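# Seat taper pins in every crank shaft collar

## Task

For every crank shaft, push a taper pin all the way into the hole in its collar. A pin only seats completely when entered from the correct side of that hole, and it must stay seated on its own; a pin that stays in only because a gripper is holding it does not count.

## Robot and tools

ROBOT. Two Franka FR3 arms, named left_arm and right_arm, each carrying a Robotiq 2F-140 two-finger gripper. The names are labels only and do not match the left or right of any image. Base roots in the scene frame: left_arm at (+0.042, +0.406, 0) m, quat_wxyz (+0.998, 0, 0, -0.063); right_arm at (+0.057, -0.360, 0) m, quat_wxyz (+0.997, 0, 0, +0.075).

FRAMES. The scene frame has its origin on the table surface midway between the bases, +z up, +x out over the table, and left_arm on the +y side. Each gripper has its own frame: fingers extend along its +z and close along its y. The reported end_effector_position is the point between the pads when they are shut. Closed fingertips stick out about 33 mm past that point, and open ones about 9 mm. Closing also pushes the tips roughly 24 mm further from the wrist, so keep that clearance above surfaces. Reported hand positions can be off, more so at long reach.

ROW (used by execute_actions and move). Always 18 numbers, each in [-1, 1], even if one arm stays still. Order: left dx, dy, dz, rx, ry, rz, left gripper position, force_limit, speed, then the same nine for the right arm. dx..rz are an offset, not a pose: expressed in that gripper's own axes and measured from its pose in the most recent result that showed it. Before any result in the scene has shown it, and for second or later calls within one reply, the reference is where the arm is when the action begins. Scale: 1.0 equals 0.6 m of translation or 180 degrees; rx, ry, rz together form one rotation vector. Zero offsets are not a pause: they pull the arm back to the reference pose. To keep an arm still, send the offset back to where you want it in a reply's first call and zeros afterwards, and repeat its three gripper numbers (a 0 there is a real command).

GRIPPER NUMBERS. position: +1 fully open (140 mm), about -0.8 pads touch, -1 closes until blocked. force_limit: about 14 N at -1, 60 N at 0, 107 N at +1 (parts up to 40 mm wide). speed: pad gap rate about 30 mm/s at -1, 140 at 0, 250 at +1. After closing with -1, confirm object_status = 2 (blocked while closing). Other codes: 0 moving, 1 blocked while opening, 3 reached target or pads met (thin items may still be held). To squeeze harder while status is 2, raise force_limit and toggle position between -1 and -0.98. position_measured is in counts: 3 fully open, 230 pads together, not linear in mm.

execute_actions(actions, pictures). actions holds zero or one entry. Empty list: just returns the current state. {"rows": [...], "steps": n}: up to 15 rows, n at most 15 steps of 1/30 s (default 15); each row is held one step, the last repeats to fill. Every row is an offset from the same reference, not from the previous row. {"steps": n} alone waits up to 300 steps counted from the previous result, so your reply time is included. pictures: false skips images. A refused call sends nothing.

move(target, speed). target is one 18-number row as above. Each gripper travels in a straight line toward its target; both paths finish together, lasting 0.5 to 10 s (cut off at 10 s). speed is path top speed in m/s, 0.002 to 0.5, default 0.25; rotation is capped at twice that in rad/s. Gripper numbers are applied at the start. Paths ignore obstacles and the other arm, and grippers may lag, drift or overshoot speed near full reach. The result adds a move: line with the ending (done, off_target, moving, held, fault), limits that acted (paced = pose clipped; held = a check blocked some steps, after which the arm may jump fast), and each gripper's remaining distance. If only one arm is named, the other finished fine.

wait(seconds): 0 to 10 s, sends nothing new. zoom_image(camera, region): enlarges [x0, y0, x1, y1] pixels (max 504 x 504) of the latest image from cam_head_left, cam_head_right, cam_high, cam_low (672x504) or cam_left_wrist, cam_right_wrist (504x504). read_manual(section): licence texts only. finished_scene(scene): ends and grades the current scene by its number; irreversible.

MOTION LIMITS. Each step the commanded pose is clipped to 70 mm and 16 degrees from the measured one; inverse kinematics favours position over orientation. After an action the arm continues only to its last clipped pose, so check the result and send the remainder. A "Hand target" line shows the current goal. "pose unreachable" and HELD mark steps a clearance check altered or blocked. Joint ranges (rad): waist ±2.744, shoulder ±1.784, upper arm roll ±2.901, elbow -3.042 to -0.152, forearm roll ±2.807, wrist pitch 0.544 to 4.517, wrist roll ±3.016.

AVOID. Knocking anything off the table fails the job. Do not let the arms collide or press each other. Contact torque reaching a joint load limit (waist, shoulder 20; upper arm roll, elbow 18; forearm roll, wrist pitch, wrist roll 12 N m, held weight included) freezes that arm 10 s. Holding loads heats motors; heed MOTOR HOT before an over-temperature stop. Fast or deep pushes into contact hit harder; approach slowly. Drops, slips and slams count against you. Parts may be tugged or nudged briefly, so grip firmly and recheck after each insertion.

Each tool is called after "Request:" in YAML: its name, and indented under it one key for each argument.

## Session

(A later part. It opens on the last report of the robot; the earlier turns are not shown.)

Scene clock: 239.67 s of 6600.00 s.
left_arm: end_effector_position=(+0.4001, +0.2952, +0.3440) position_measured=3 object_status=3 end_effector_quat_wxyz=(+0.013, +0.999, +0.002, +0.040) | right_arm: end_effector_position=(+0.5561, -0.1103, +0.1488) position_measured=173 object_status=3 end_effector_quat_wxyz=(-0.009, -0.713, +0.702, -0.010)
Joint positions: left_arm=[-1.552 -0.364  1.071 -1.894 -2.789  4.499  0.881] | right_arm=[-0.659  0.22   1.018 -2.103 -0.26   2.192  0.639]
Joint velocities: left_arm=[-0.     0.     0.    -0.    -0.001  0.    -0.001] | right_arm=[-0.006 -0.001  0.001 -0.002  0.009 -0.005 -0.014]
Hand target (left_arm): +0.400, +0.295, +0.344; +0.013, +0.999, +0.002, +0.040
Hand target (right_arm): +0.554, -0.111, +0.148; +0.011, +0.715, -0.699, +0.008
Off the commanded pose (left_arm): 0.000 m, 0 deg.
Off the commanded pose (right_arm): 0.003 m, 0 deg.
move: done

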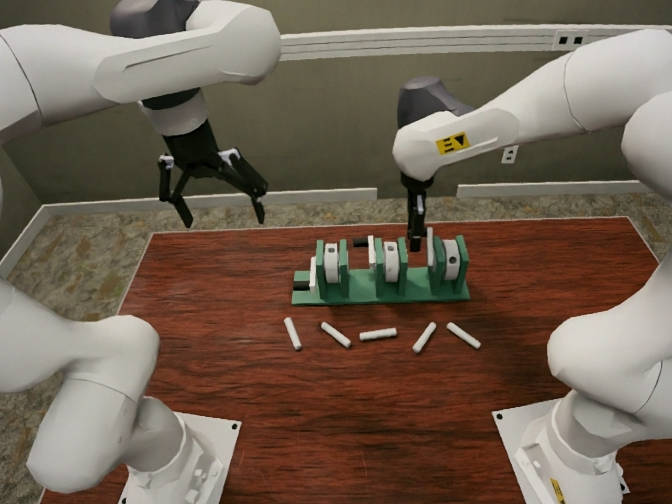

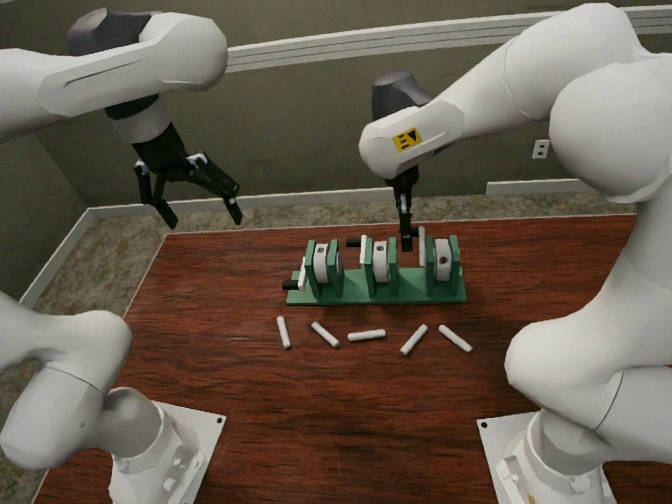

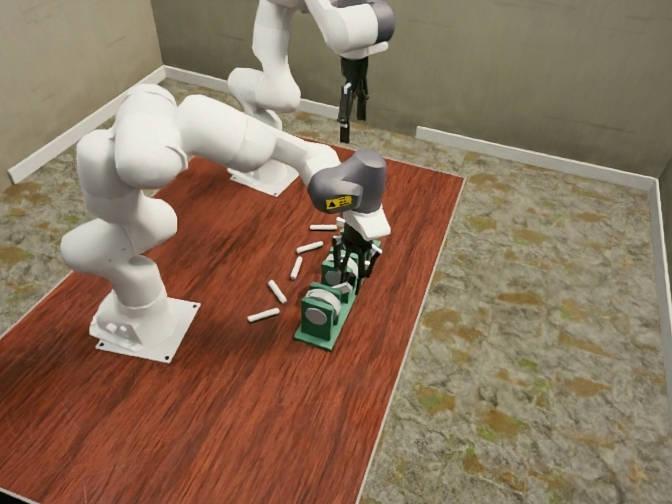

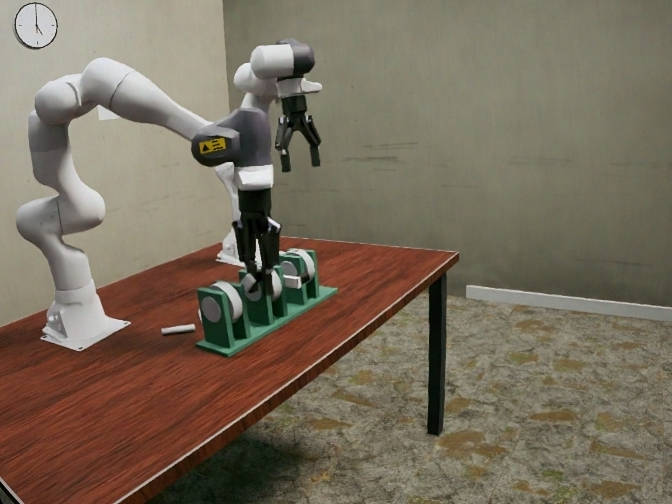

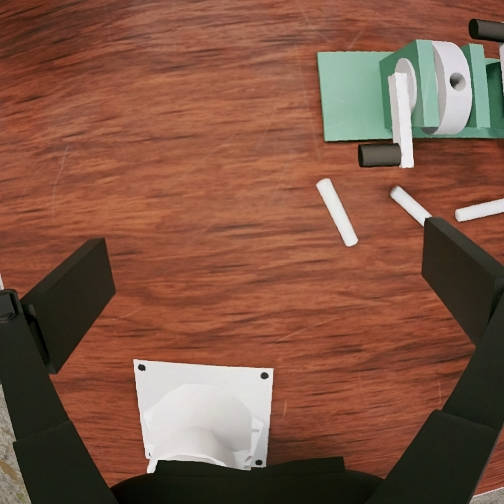

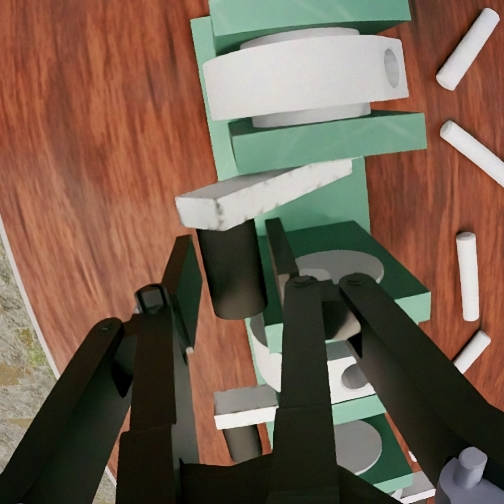

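Request:
execute_actions:
  actions:
    - {"rows": [[0,0,0,0,0,0,1,0,0,0,0.004,0,0,-0.008,0,-1,-1,-0.3]], "steps": 12}
  pictures: false

Request:
move:
  target: [0,0,0,0,0,0,1,0,0,0,-0.042,0.058,0,0,0,-1,-1,-0.3]
  speed: 0.04

Scene clock: 249.90 s of 6600.00 s.
left_arm: end_effector_position=(+0.4001, +0.2952, +0.3440) position_measured=3 object_status=3 end_effector_quat_wxyz=(+0.013, +0.999, +0.002, +0.040) | right_arm: end_effector_position=(+0.5541, -0.1124, +0.1487) position_measured=195 object_status=0 end_effector_quat_wxyz=(-0.002, -0.708, +0.706, -0.002)
Joint positions: left_arm=[-1.552 -0.364  1.071 -1.894 -2.789  4.499  0.881] | right_arm=[-0.691  0.202  1.036 -2.123 -0.224  2.212  0.618]
Joint velocities: left_arm=[ 0.002 -0.     0.     0.    -0.001 -0.    -0.002] | right_arm=[-0.014 -0.     0.009 -0.004  0.011  0.007 -0.018]
Hand target (left_arm): +0.400, +0.295, +0.344; +0.013, +0.999, +0.002, +0.040
Hand target (right_arm): +0.554, -0.111, +0.149; +0.000, +0.713, -0.702, +0.001
Off the commanded pose (left_arm): 0.000 m, 0 deg.
Off the commanded pose (right_arm): 0.002 m, 1 deg.
Steps of this call (steps 1 to 90: nothing new was sent; then 6.83 s passed at rest; steps 91 to 102: all 12 steps of this action). Readings (end_effector_position | what the end effector reports):
91: left_arm (+0.4001, +0.2952, +0.3440) | right_arm (+0.5548, -0.1105, +0.1485) | left_arm position_measured=3 object_status=3 | right_arm position_measured=173 object_status=0
92: left_arm (+0.4001, +0.2952, +0.3440) | right_arm (+0.5540, -0.1115, +0.1484) | left_arm position_measured=3 object_status=3 | right_arm position_measured=178 object_status=0
94: left_arm (+0.4001, +0.2952, +0.3440) | right_arm (+0.5541, -0.1124, +0.1487) | left_arm position_measured=3 object_status=3 | right_arm position_measured=189 object_status=0
98: left_arm (+0.4001, +0.2952, +0.3440) | right_arm (+0.5541, -0.1124, +0.1487) | left_arm position_measured=3 object_status=3 | right_arm position_measured=195 object_status=0
102: the state above

Scene clock: 251.50 s of 6600.00 s.
left_arm: end_effector_position=(+0.4001, +0.2952, +0.3440) position_measured=3 object_status=3 end_effector_quat_wxyz=(+0.013, +0.999, +0.002, +0.040) | right_arm: end_effector_position=(+0.5735, -0.1129, +0.1115) position_measured=195 object_status=2 end_effector_quat_wxyz=(-0.007, -0.710, +0.705, +0.002)
Joint positions: left_arm=[-1.552 -0.364  1.071 -1.894 -2.789  4.499  0.881] | right_arm=[-0.595  0.35   0.935 -2.072 -0.359  2.238  0.685]
Joint velocities: left_arm=[ 0.     0.    -0.001  0.     0.001 -0.001  0.002] | right_arm=[ 0.006  0.002 -0.004  0.002 -0.013 -0.001  0.02 ]
Hand target (left_arm): +0.400, +0.295, +0.344; +0.013, +0.999, +0.002, +0.040
Hand target (right_arm): +0.579, -0.113, +0.114; +0.002, +0.708, -0.706, +0.001
Off the commanded pose (left_arm): 0.000 m, 0 deg.
Off the commanded pose (right_arm): 0.006 m, 1 deg.
move: off_target (right_arm)

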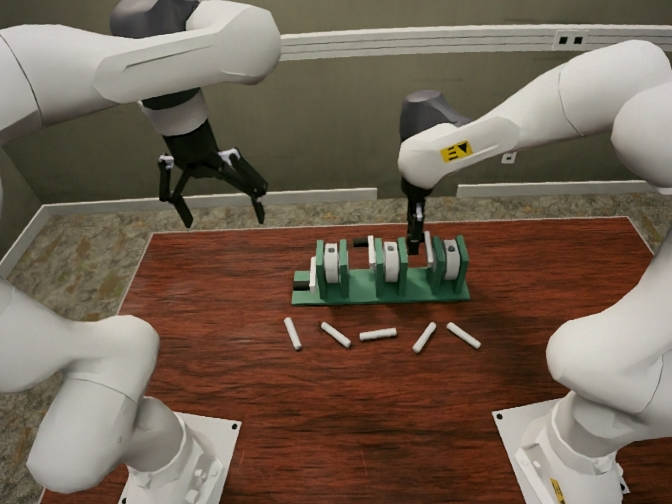

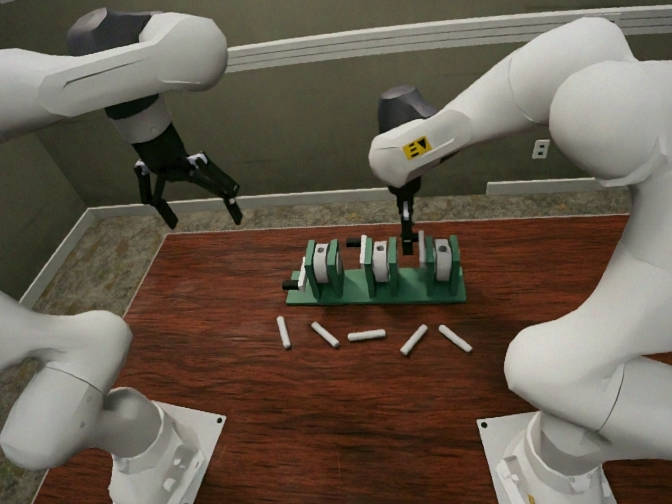

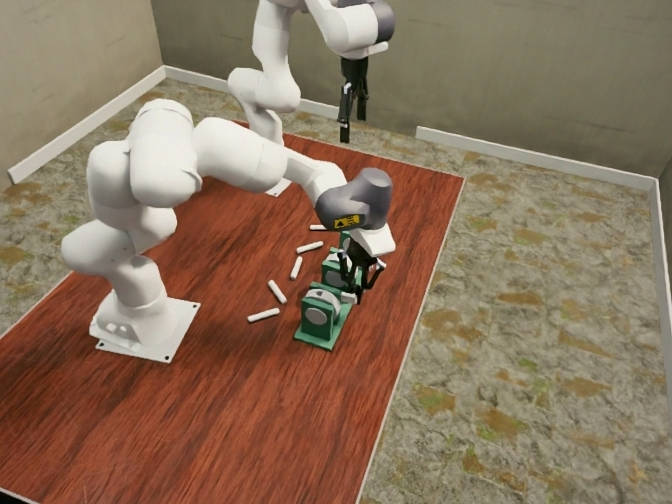

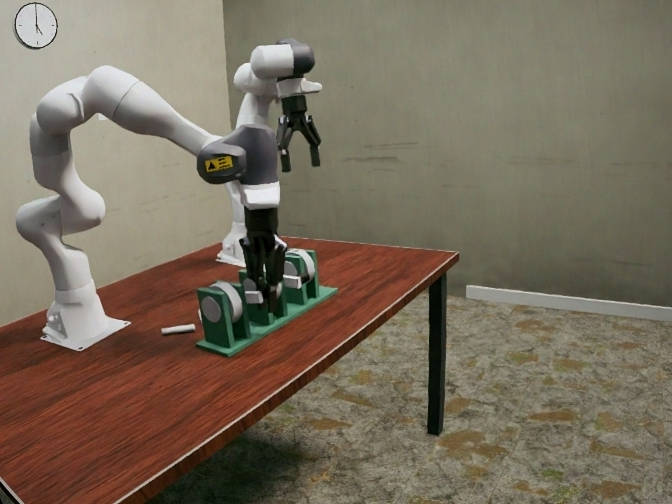

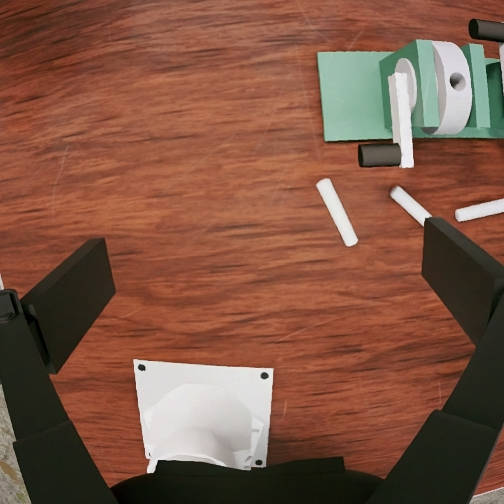

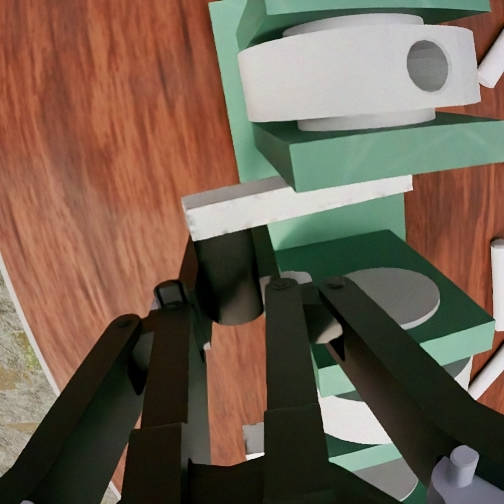

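Request:
zoom_image:
  camera: "cam_head_left"
  region: [340, 215, 490, 310]

Request:
zoom_image:
  camera: "cam_low"
  region: [190, 240, 350, 360]

Region (340, 215, 490, 310) of cam_head_left's 672x504 image, scaled by 3.360, with more detail than that image has; it fills the top 319 rows of this view, and the rest is white.

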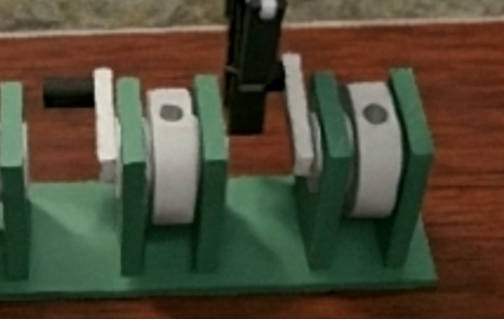

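Region (190, 240, 350, 360) of cam_low's 672x504 image, scaled by 3.150, with more detail than that image has; it fills the top 378 rows of this view, and the rest is white.

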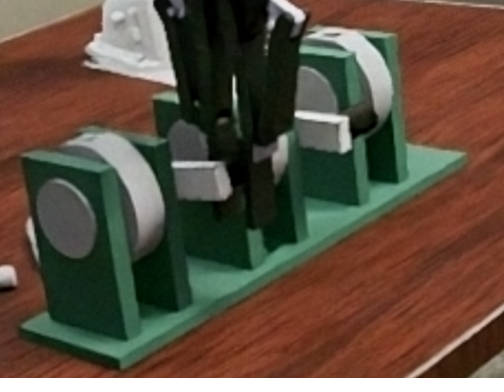

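Request:
move:
  target: [0,0,0,0,0,0,1,0,0,0,-0.008,0.036,0.003,0,0,-1,-1,-0.3]
  speed: 0.04

Request:
zoom_image:
  camera: "cam_low"
  region: [190, 240, 350, 360]

Request:
zoom_image:
  camera: "cam_head_left"
  region: [290, 215, 490, 310]

Scene clock: 258.93 s of 6600.00 s.
left_arm: end_effector_position=(+0.4001, +0.2952, +0.3440) position_measured=3 object_status=3 end_effector_quat_wxyz=(+0.013, +0.999, +0.002, +0.040) | right_arm: end_effector_position=(+0.5740, -0.1130, +0.0896) position_measured=195 object_status=2 end_effector_quat_wxyz=(-0.008, -0.710, +0.704, +0.002)
Joint positions: left_arm=[-1.552 -0.364  1.071 -1.894 -2.789  4.499  0.881] | right_arm=[-0.567  0.394  0.902 -2.08  -0.407  2.273  0.715]
Joint velocities: left_arm=[ 0. -0. -0.  0.  0. -0. -0.] | right_arm=[ 0.003  0.001 -0.001 -0.002 -0.011  0.002  0.018]
Hand target (left_arm): +0.400, +0.295, +0.344; +0.013, +0.999, +0.002, +0.040
Hand target (right_arm): +0.578, -0.113, +0.090; +0.004, +0.710, -0.705, +0.001
Off the commanded pose (left_arm): 0.000 m, 0 deg.
Off the commanded pose (right_arm): 0.004 m, 1 deg.
After step 90, 3.60 s passed at rest.
move: off_target (right_arm)

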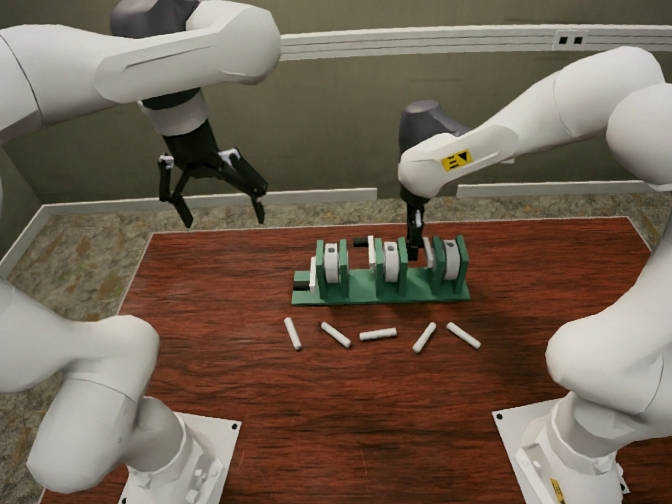

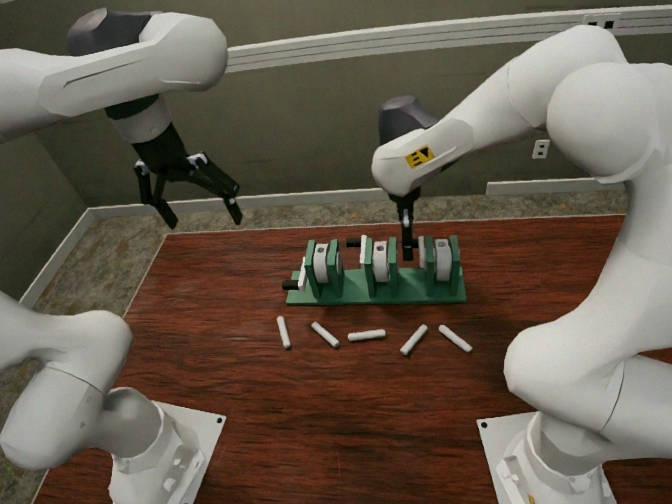

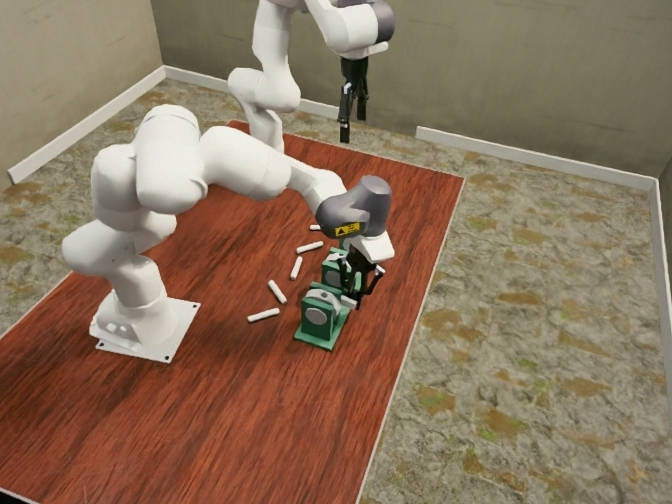

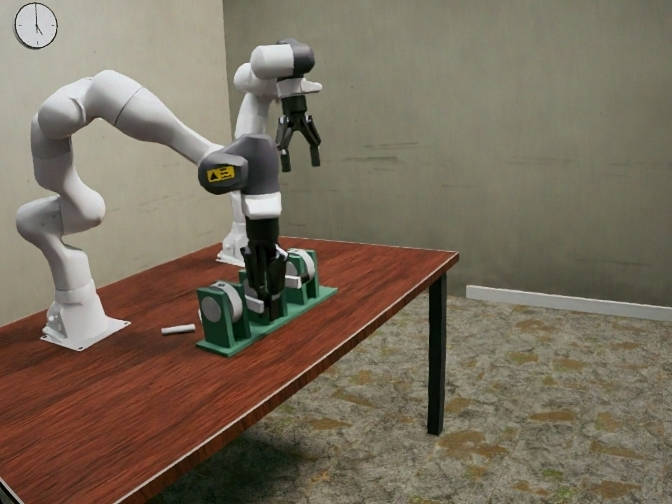

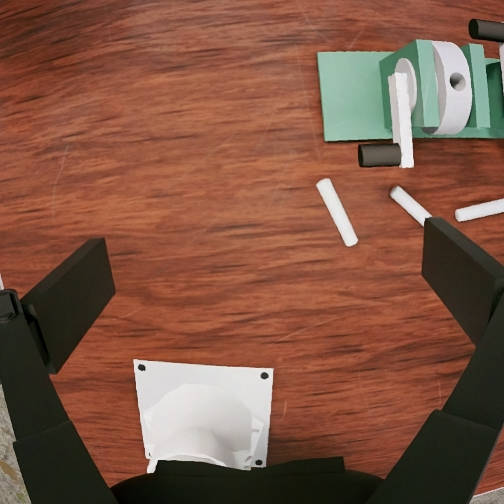

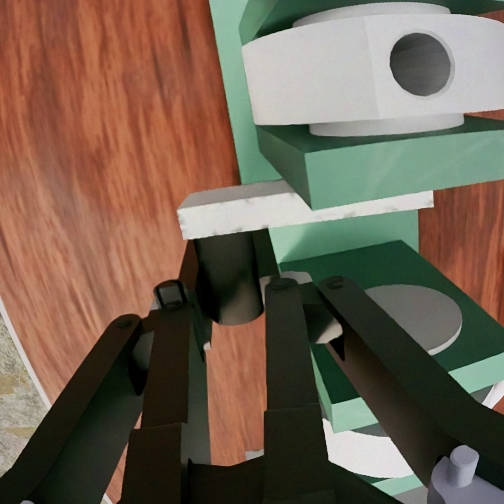

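Region (190, 240, 350, 360) of cam_low's 672x504 image, scaled by 3.150, with more detail than that image has; it fills the top 378 rows of this view, and the rest is white.

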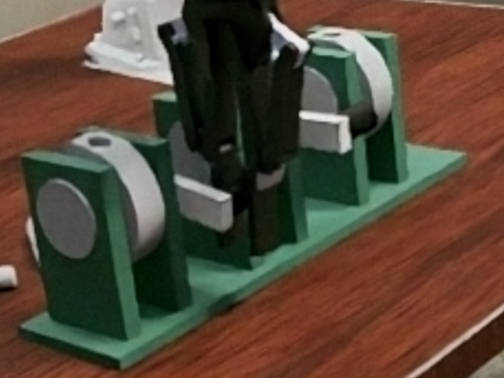

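Region (290, 215, 490, 310) of cam_head_left's 672x504 image, scaled by 2.520, with more detail than that image has; it fills the top 239 rows of this view, and the rest is white.

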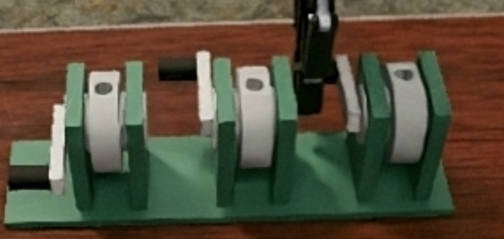

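Request:
move:
  target: [0,0,0,0,0,0,1,0,0,0,-0.002,-0.017,0.003,0,0,-1,-1,-0.3]
  speed: 0.03

Request:
zoom_image:
  camera: "cam_low"
  region: [190, 240, 350, 360]

Request:
zoom_image:
  camera: "cam_head_left"
  region: [290, 215, 490, 310]

Scene clock: 264.73 s of 6600.00 s.
left_arm: end_effector_position=(+0.4001, +0.2952, +0.3440) position_measured=3 object_status=3 end_effector_quat_wxyz=(+0.013, +0.999, +0.002, +0.040) | right_arm: end_effector_position=(+0.5746, -0.1130, +0.0976) position_measured=195 object_status=2 end_effector_quat_wxyz=(-0.006, -0.708, +0.707, -0.001)
Joint positions: left_arm=[-1.552 -0.364  1.071 -1.894 -2.789  4.499  0.881] | right_arm=[-0.578  0.376  0.915 -2.081 -0.395  2.266  0.715]
Joint velocities: left_arm=[-0.001  0.001 -0.002  0.     0.     0.    -0.002] | right_arm=[-0.006  0.001  0.006  0.001  0.003 -0.    -0.004]
Hand target (left_arm): +0.400, +0.295, +0.344; +0.013, +0.999, +0.002, +0.040
Hand target (right_arm): +0.575, -0.113, +0.100; +0.004, +0.710, -0.704, +0.002
Off the commanded pose (left_arm): 0.000 m, 0 deg.
Off the commanded pose (right_arm): 0.002 m, 0 deg.
After step 90, 2.10 s passed at rest.
move: done

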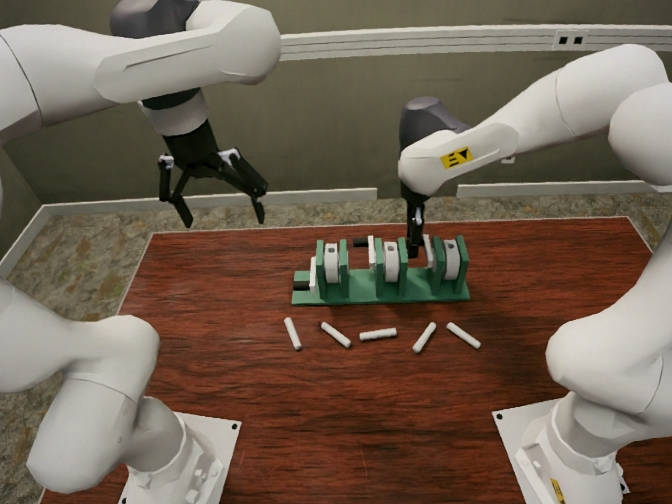

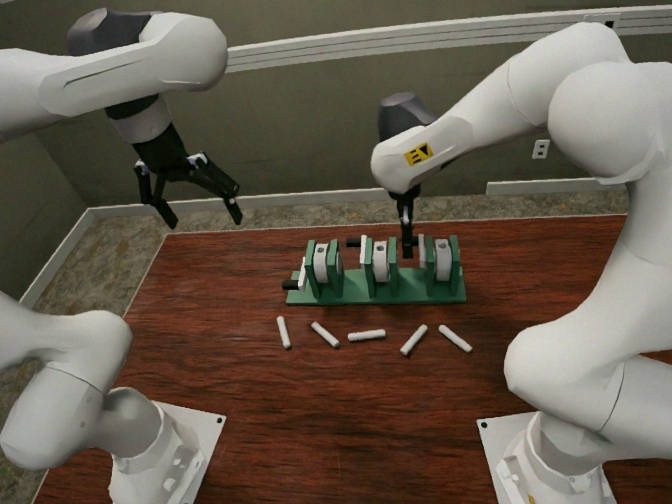

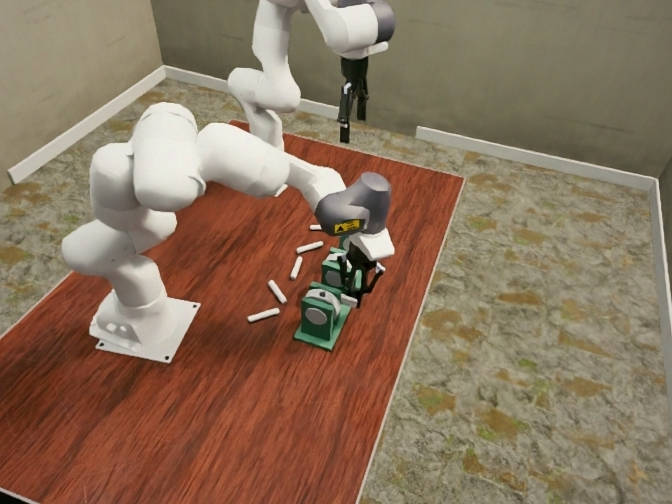

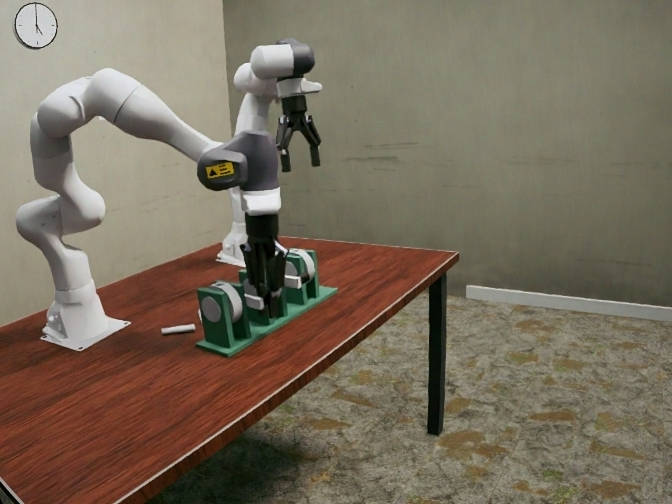

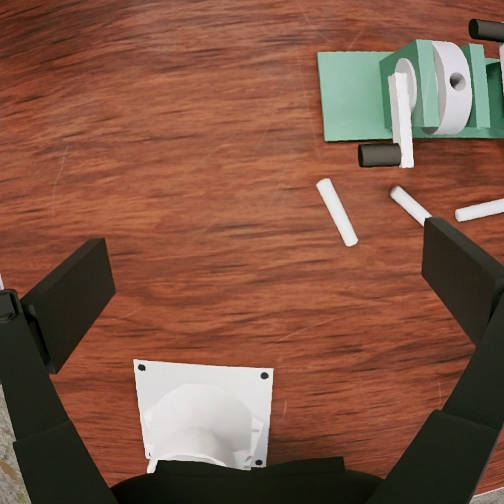

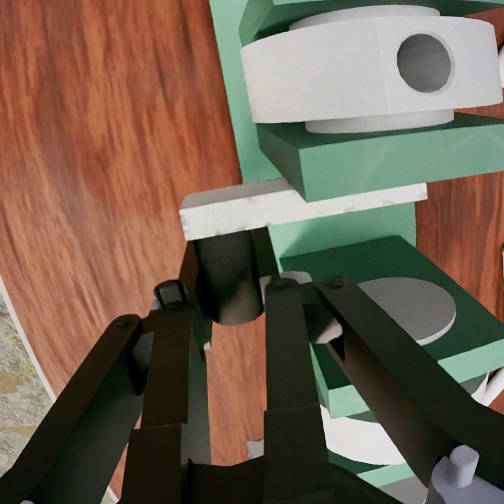

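Region (190, 240, 350, 360) of cam_low's 672x504 image, scaled by 3.150, with more detail than that image has; it fills the top 378 rows of this view, and the rest is white.

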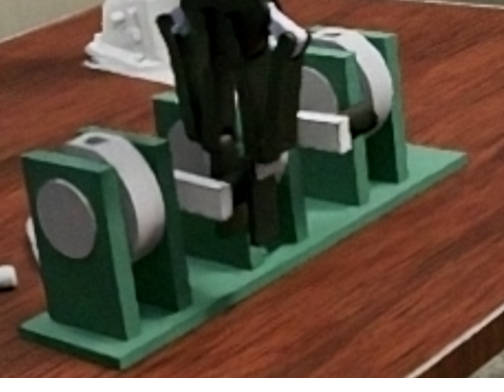

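Region (290, 215, 490, 310) of cam_head_left's 672x504 image, scaled by 2.520, with more detail than that image has; it fills the top 239 rows of this view, and the rest is white.

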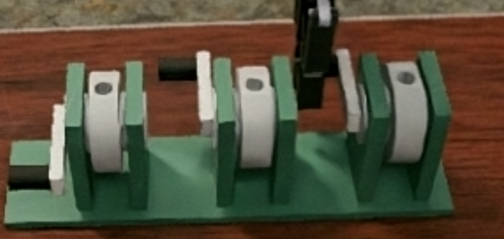

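Request:
move:
  target: [0,0,0,0,0,0,1,0,0,0,0,-0.17,0,0,0,-0.3,-1,0]
  speed: 0.15

Request:
move:
  target: [0,0,0,0,0,0,1,0,0,-0.11,0.35,0.1,0,0,0,-0.3,-1,0]
  speed: 0.25

Scene clock: 286.97 s of 6600.00 s.
left_arm: end_effector_position=(+0.4001, +0.2952, +0.3440) position_measured=3 object_status=3 end_effector_quat_wxyz=(+0.013, +0.999, +0.002, +0.040) | right_arm: end_effector_position=(+0.5771, -0.1108, +0.1989) position_measured=167 object_status=3 end_effector_quat_wxyz=(-0.005, -0.704, +0.710, -0.002)
Joint positions: left_arm=[-1.552 -0.364  1.071 -1.894 -2.789  4.499  0.881] | right_arm=[-0.686  0.213  1.039 -1.975 -0.217  2.066  0.607]
Joint velocities: left_arm=[-0.001 -0.001  0.001  0.001 -0.001 -0.    -0.002] | right_arm=[ 0.    -0.001 -0.    -0.001  0.004 -0.011 -0.023]
Hand target (left_arm): +0.400, +0.295, +0.344; +0.013, +0.999, +0.002, +0.040
Hand target (right_arm): +0.576, -0.111, +0.200; +0.006, +0.708, -0.706, +0.001
Off the commanded pose (left_arm): 0.000 m, 0 deg.
Off the commanded pose (right_arm): 0.002 m, 1 deg.
After step 90, 17.93 s passed at rest.
move: done

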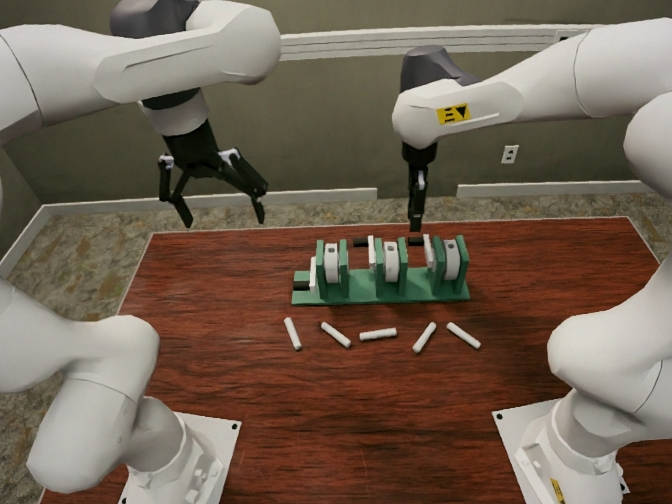

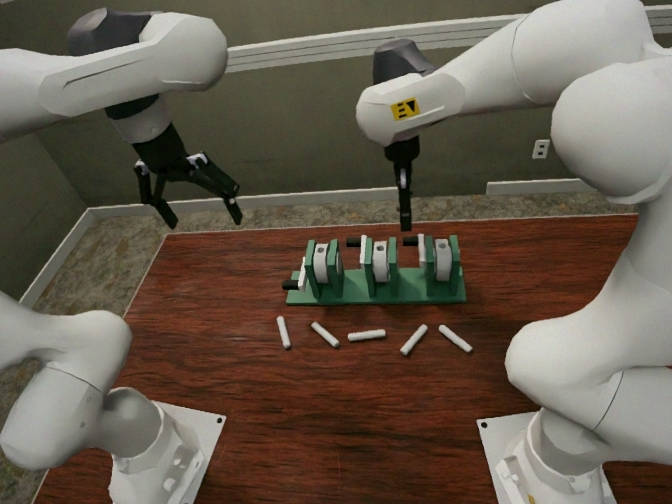

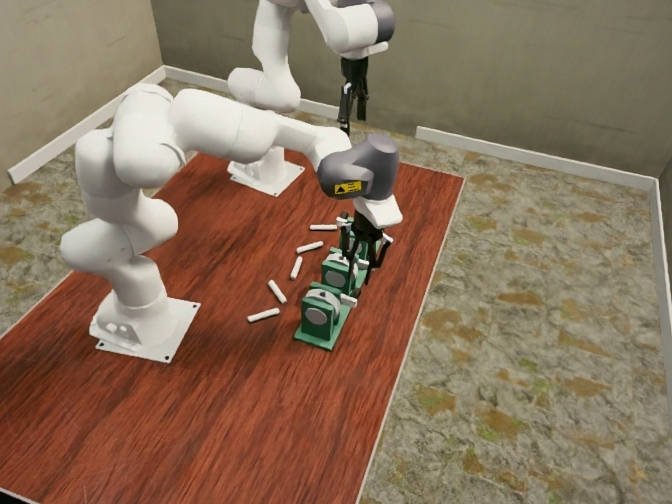

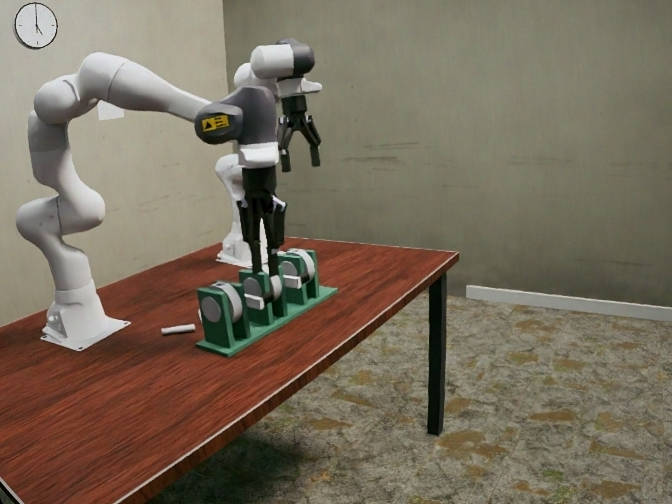

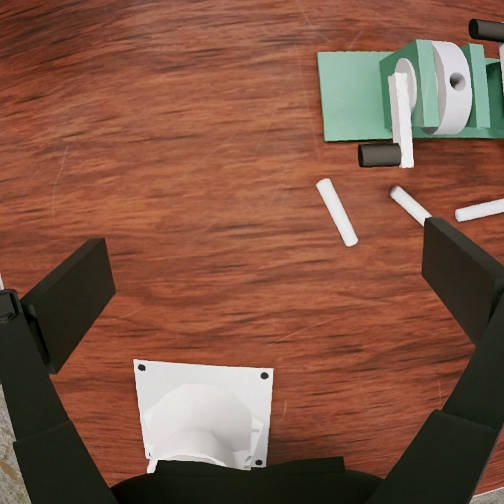

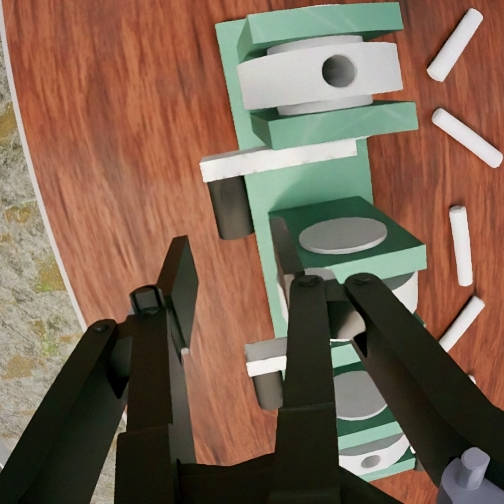

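Scene clock: 297.73 s of 6600.00 s.
left_arm: end_effector_position=(+0.4001, +0.2952, +0.3440) position_measured=3 object_status=3 end_effector_quat_wxyz=(+0.013, +0.999, +0.002, +0.040) | right_arm: end_effector_position=(+0.4629, -0.0927, +0.1705) position_measured=167 object_status=3 end_effector_quat_wxyz=(-0.012, -0.681, +0.731, -0.031)
Joint positions: left_arm=[-1.552 -0.364  1.071 -1.894 -2.789  4.499  0.881] | right_arm=[-0.642 -0.238  1.08  -2.327  0.177  2.192  0.54 ]
Joint velocities: left_arm=[ 0.     0.001 -0.     0.001 -0.001 -0.     0.002] | right_arm=[ 0.    -0.     0.    -0.001 -0.    -0.001 -0.   ]
Hand target (left_arm): +0.400, +0.295, +0.344; +0.013, +0.999, +0.002, +0.040
Hand target (right_arm): +0.464, -0.092, +0.171; +0.010, +0.681, -0.732, +0.030
Off the commanded pose (left_arm): 0.000 m, 0 deg.
Off the commanded pose (right_arm): 0.112 m, 5 deg.
TORQUE FAULT: the external load on joint 3 (upper arm roll) of the right arm reached its load limit, and that arm stopped for 10 seconds. A torque fault stops only its own arm. That arm's remaining commands of this call were not run. That arm's gripper holds where it stopped, with its grip as last carried out, and that arm accepts commands again: back off and push less far. That arm stops again, at the same cost, whenever a joint's load reaches its limit.
move: fault (right_arm); limits=paced

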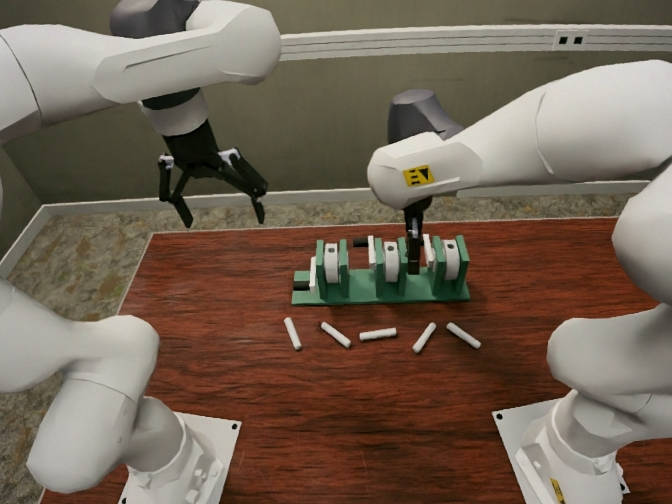

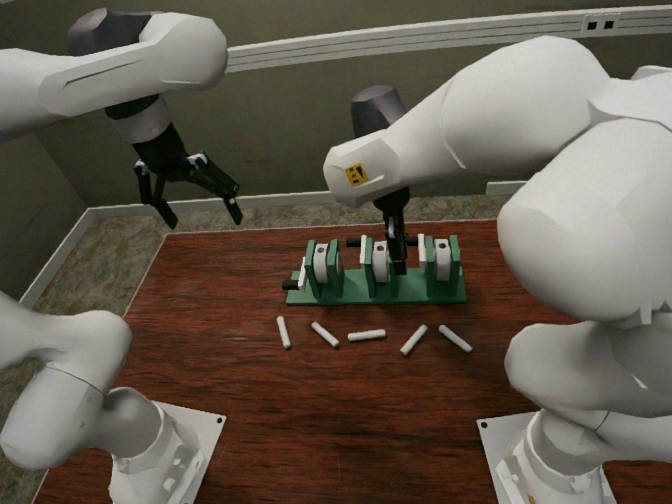

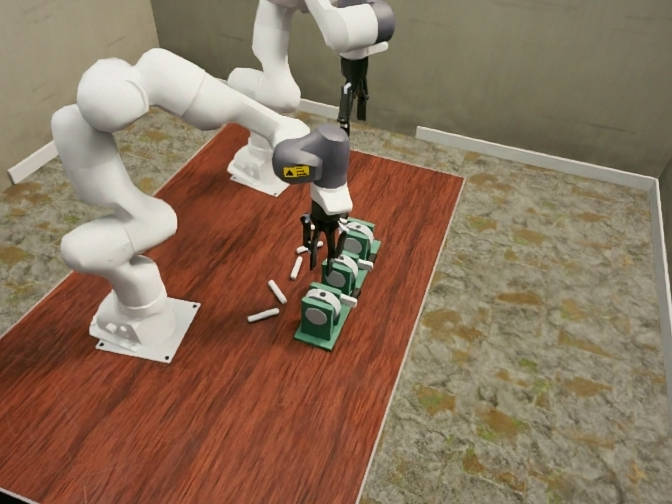

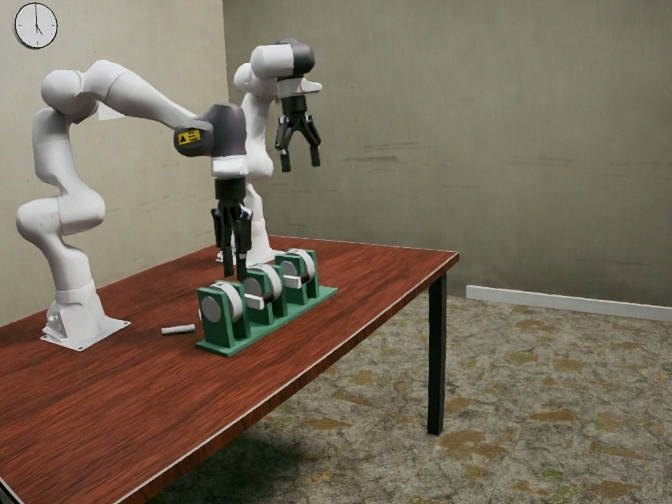

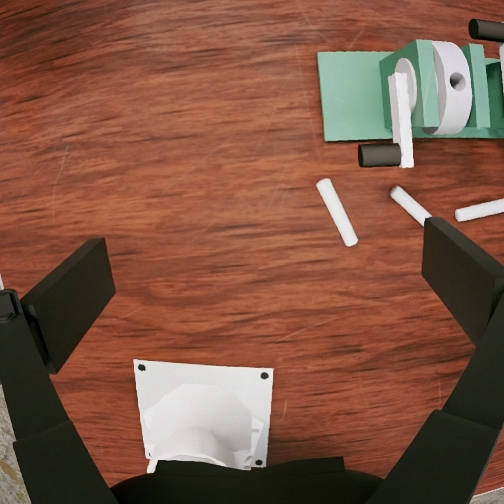

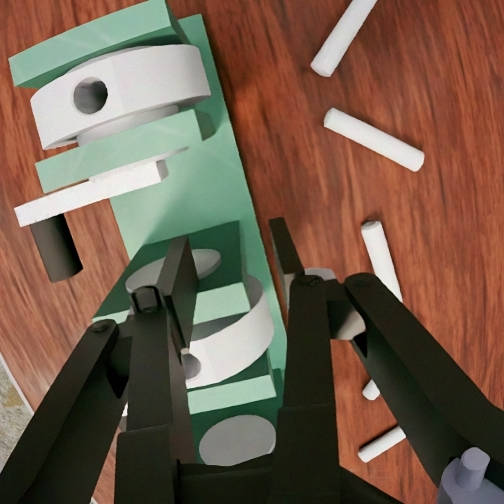

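Request:
move:
  target: [0,0,0,0,0,0,1,0,0,0.015,0.12,-0.05,-0.0074,-0.0199,-0.061,-0.3,-1,0]
  speed: 0.1

Scene clock: 306.43 s of 6600.00 s.
left_arm: end_effector_position=(+0.4001, +0.2952, +0.3440) position_measured=3 object_status=3 end_effector_quat_wxyz=(+0.013, +0.999, +0.002, +0.040) | right_arm: end_effector_position=(+0.3912, -0.0919, +0.2040) position_measured=167 object_status=3 end_effector_quat_wxyz=(-0.005, +0.745, -0.667, +0.000)
Joint positions: left_arm=[-1.552 -0.364  1.071 -1.894 -2.789  4.499  0.881] | right_arm=[-0.296 -0.489  0.769 -2.471  0.386  2.083  0.259]
Joint velocities: left_arm=[-0.001  0.     0.001 -0.     0.    -0.001 -0.   ] | right_arm=[ 0.007  0.001 -0.006 -0.001 -0.    -0.001 -0.03 ]
Hand target (left_arm): +0.400, +0.295, +0.344; +0.013, +0.999, +0.002, +0.040
Hand target (right_arm): +0.390, -0.093, +0.203; -0.002, +0.749, -0.663, -0.001
Off the commanded pose (left_arm): 0.000 m, 0 deg.
Off the commanded pose (right_arm): 0.006 m, 1 deg.
After step 90, 4.07 s passed at rest.
move: off_target (right_arm)

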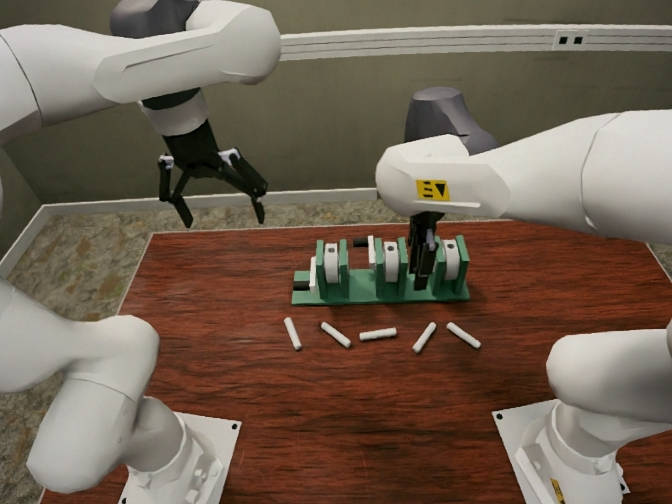

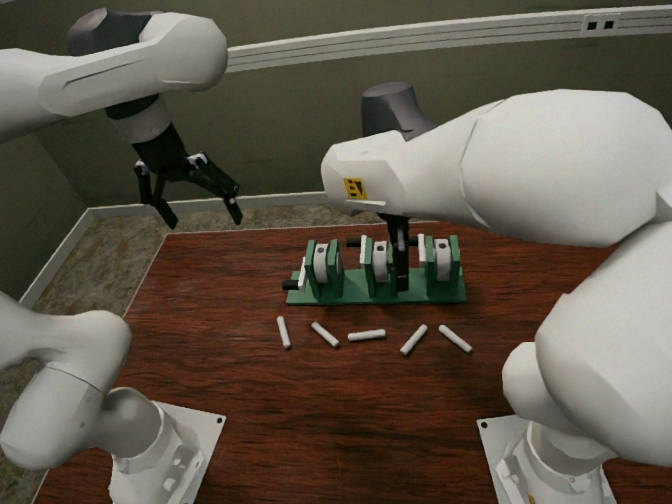

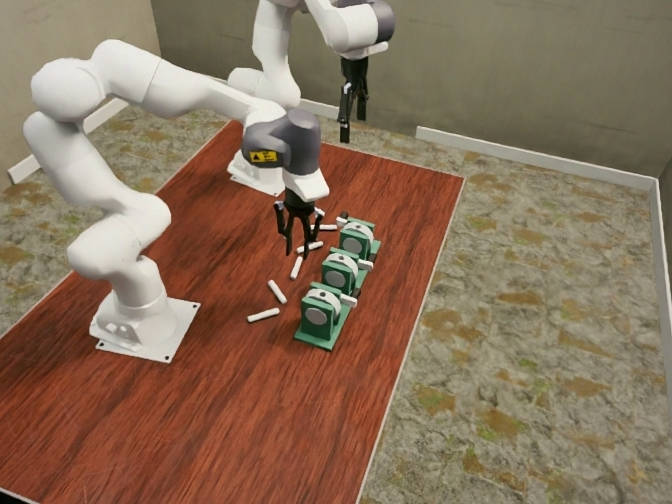

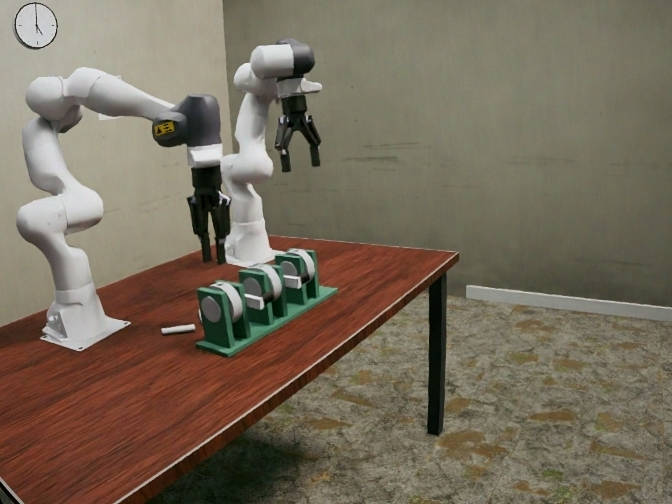

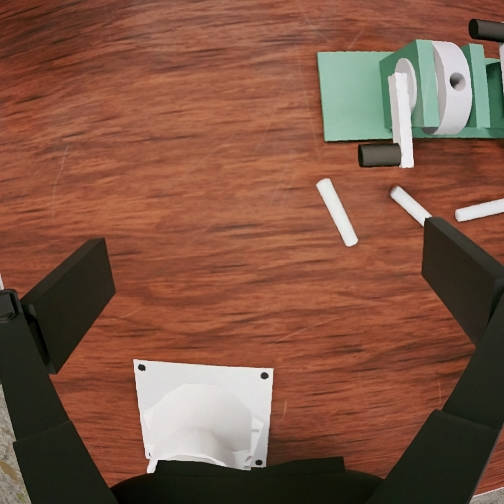

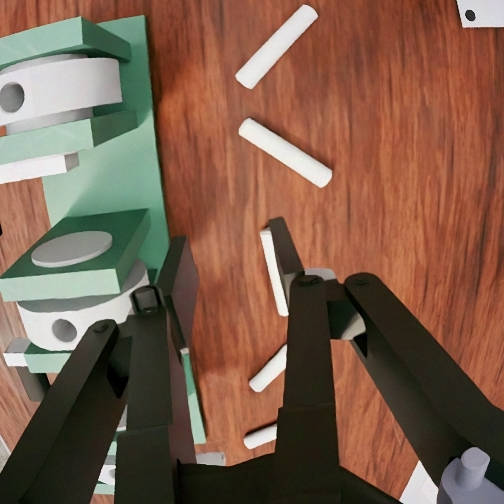

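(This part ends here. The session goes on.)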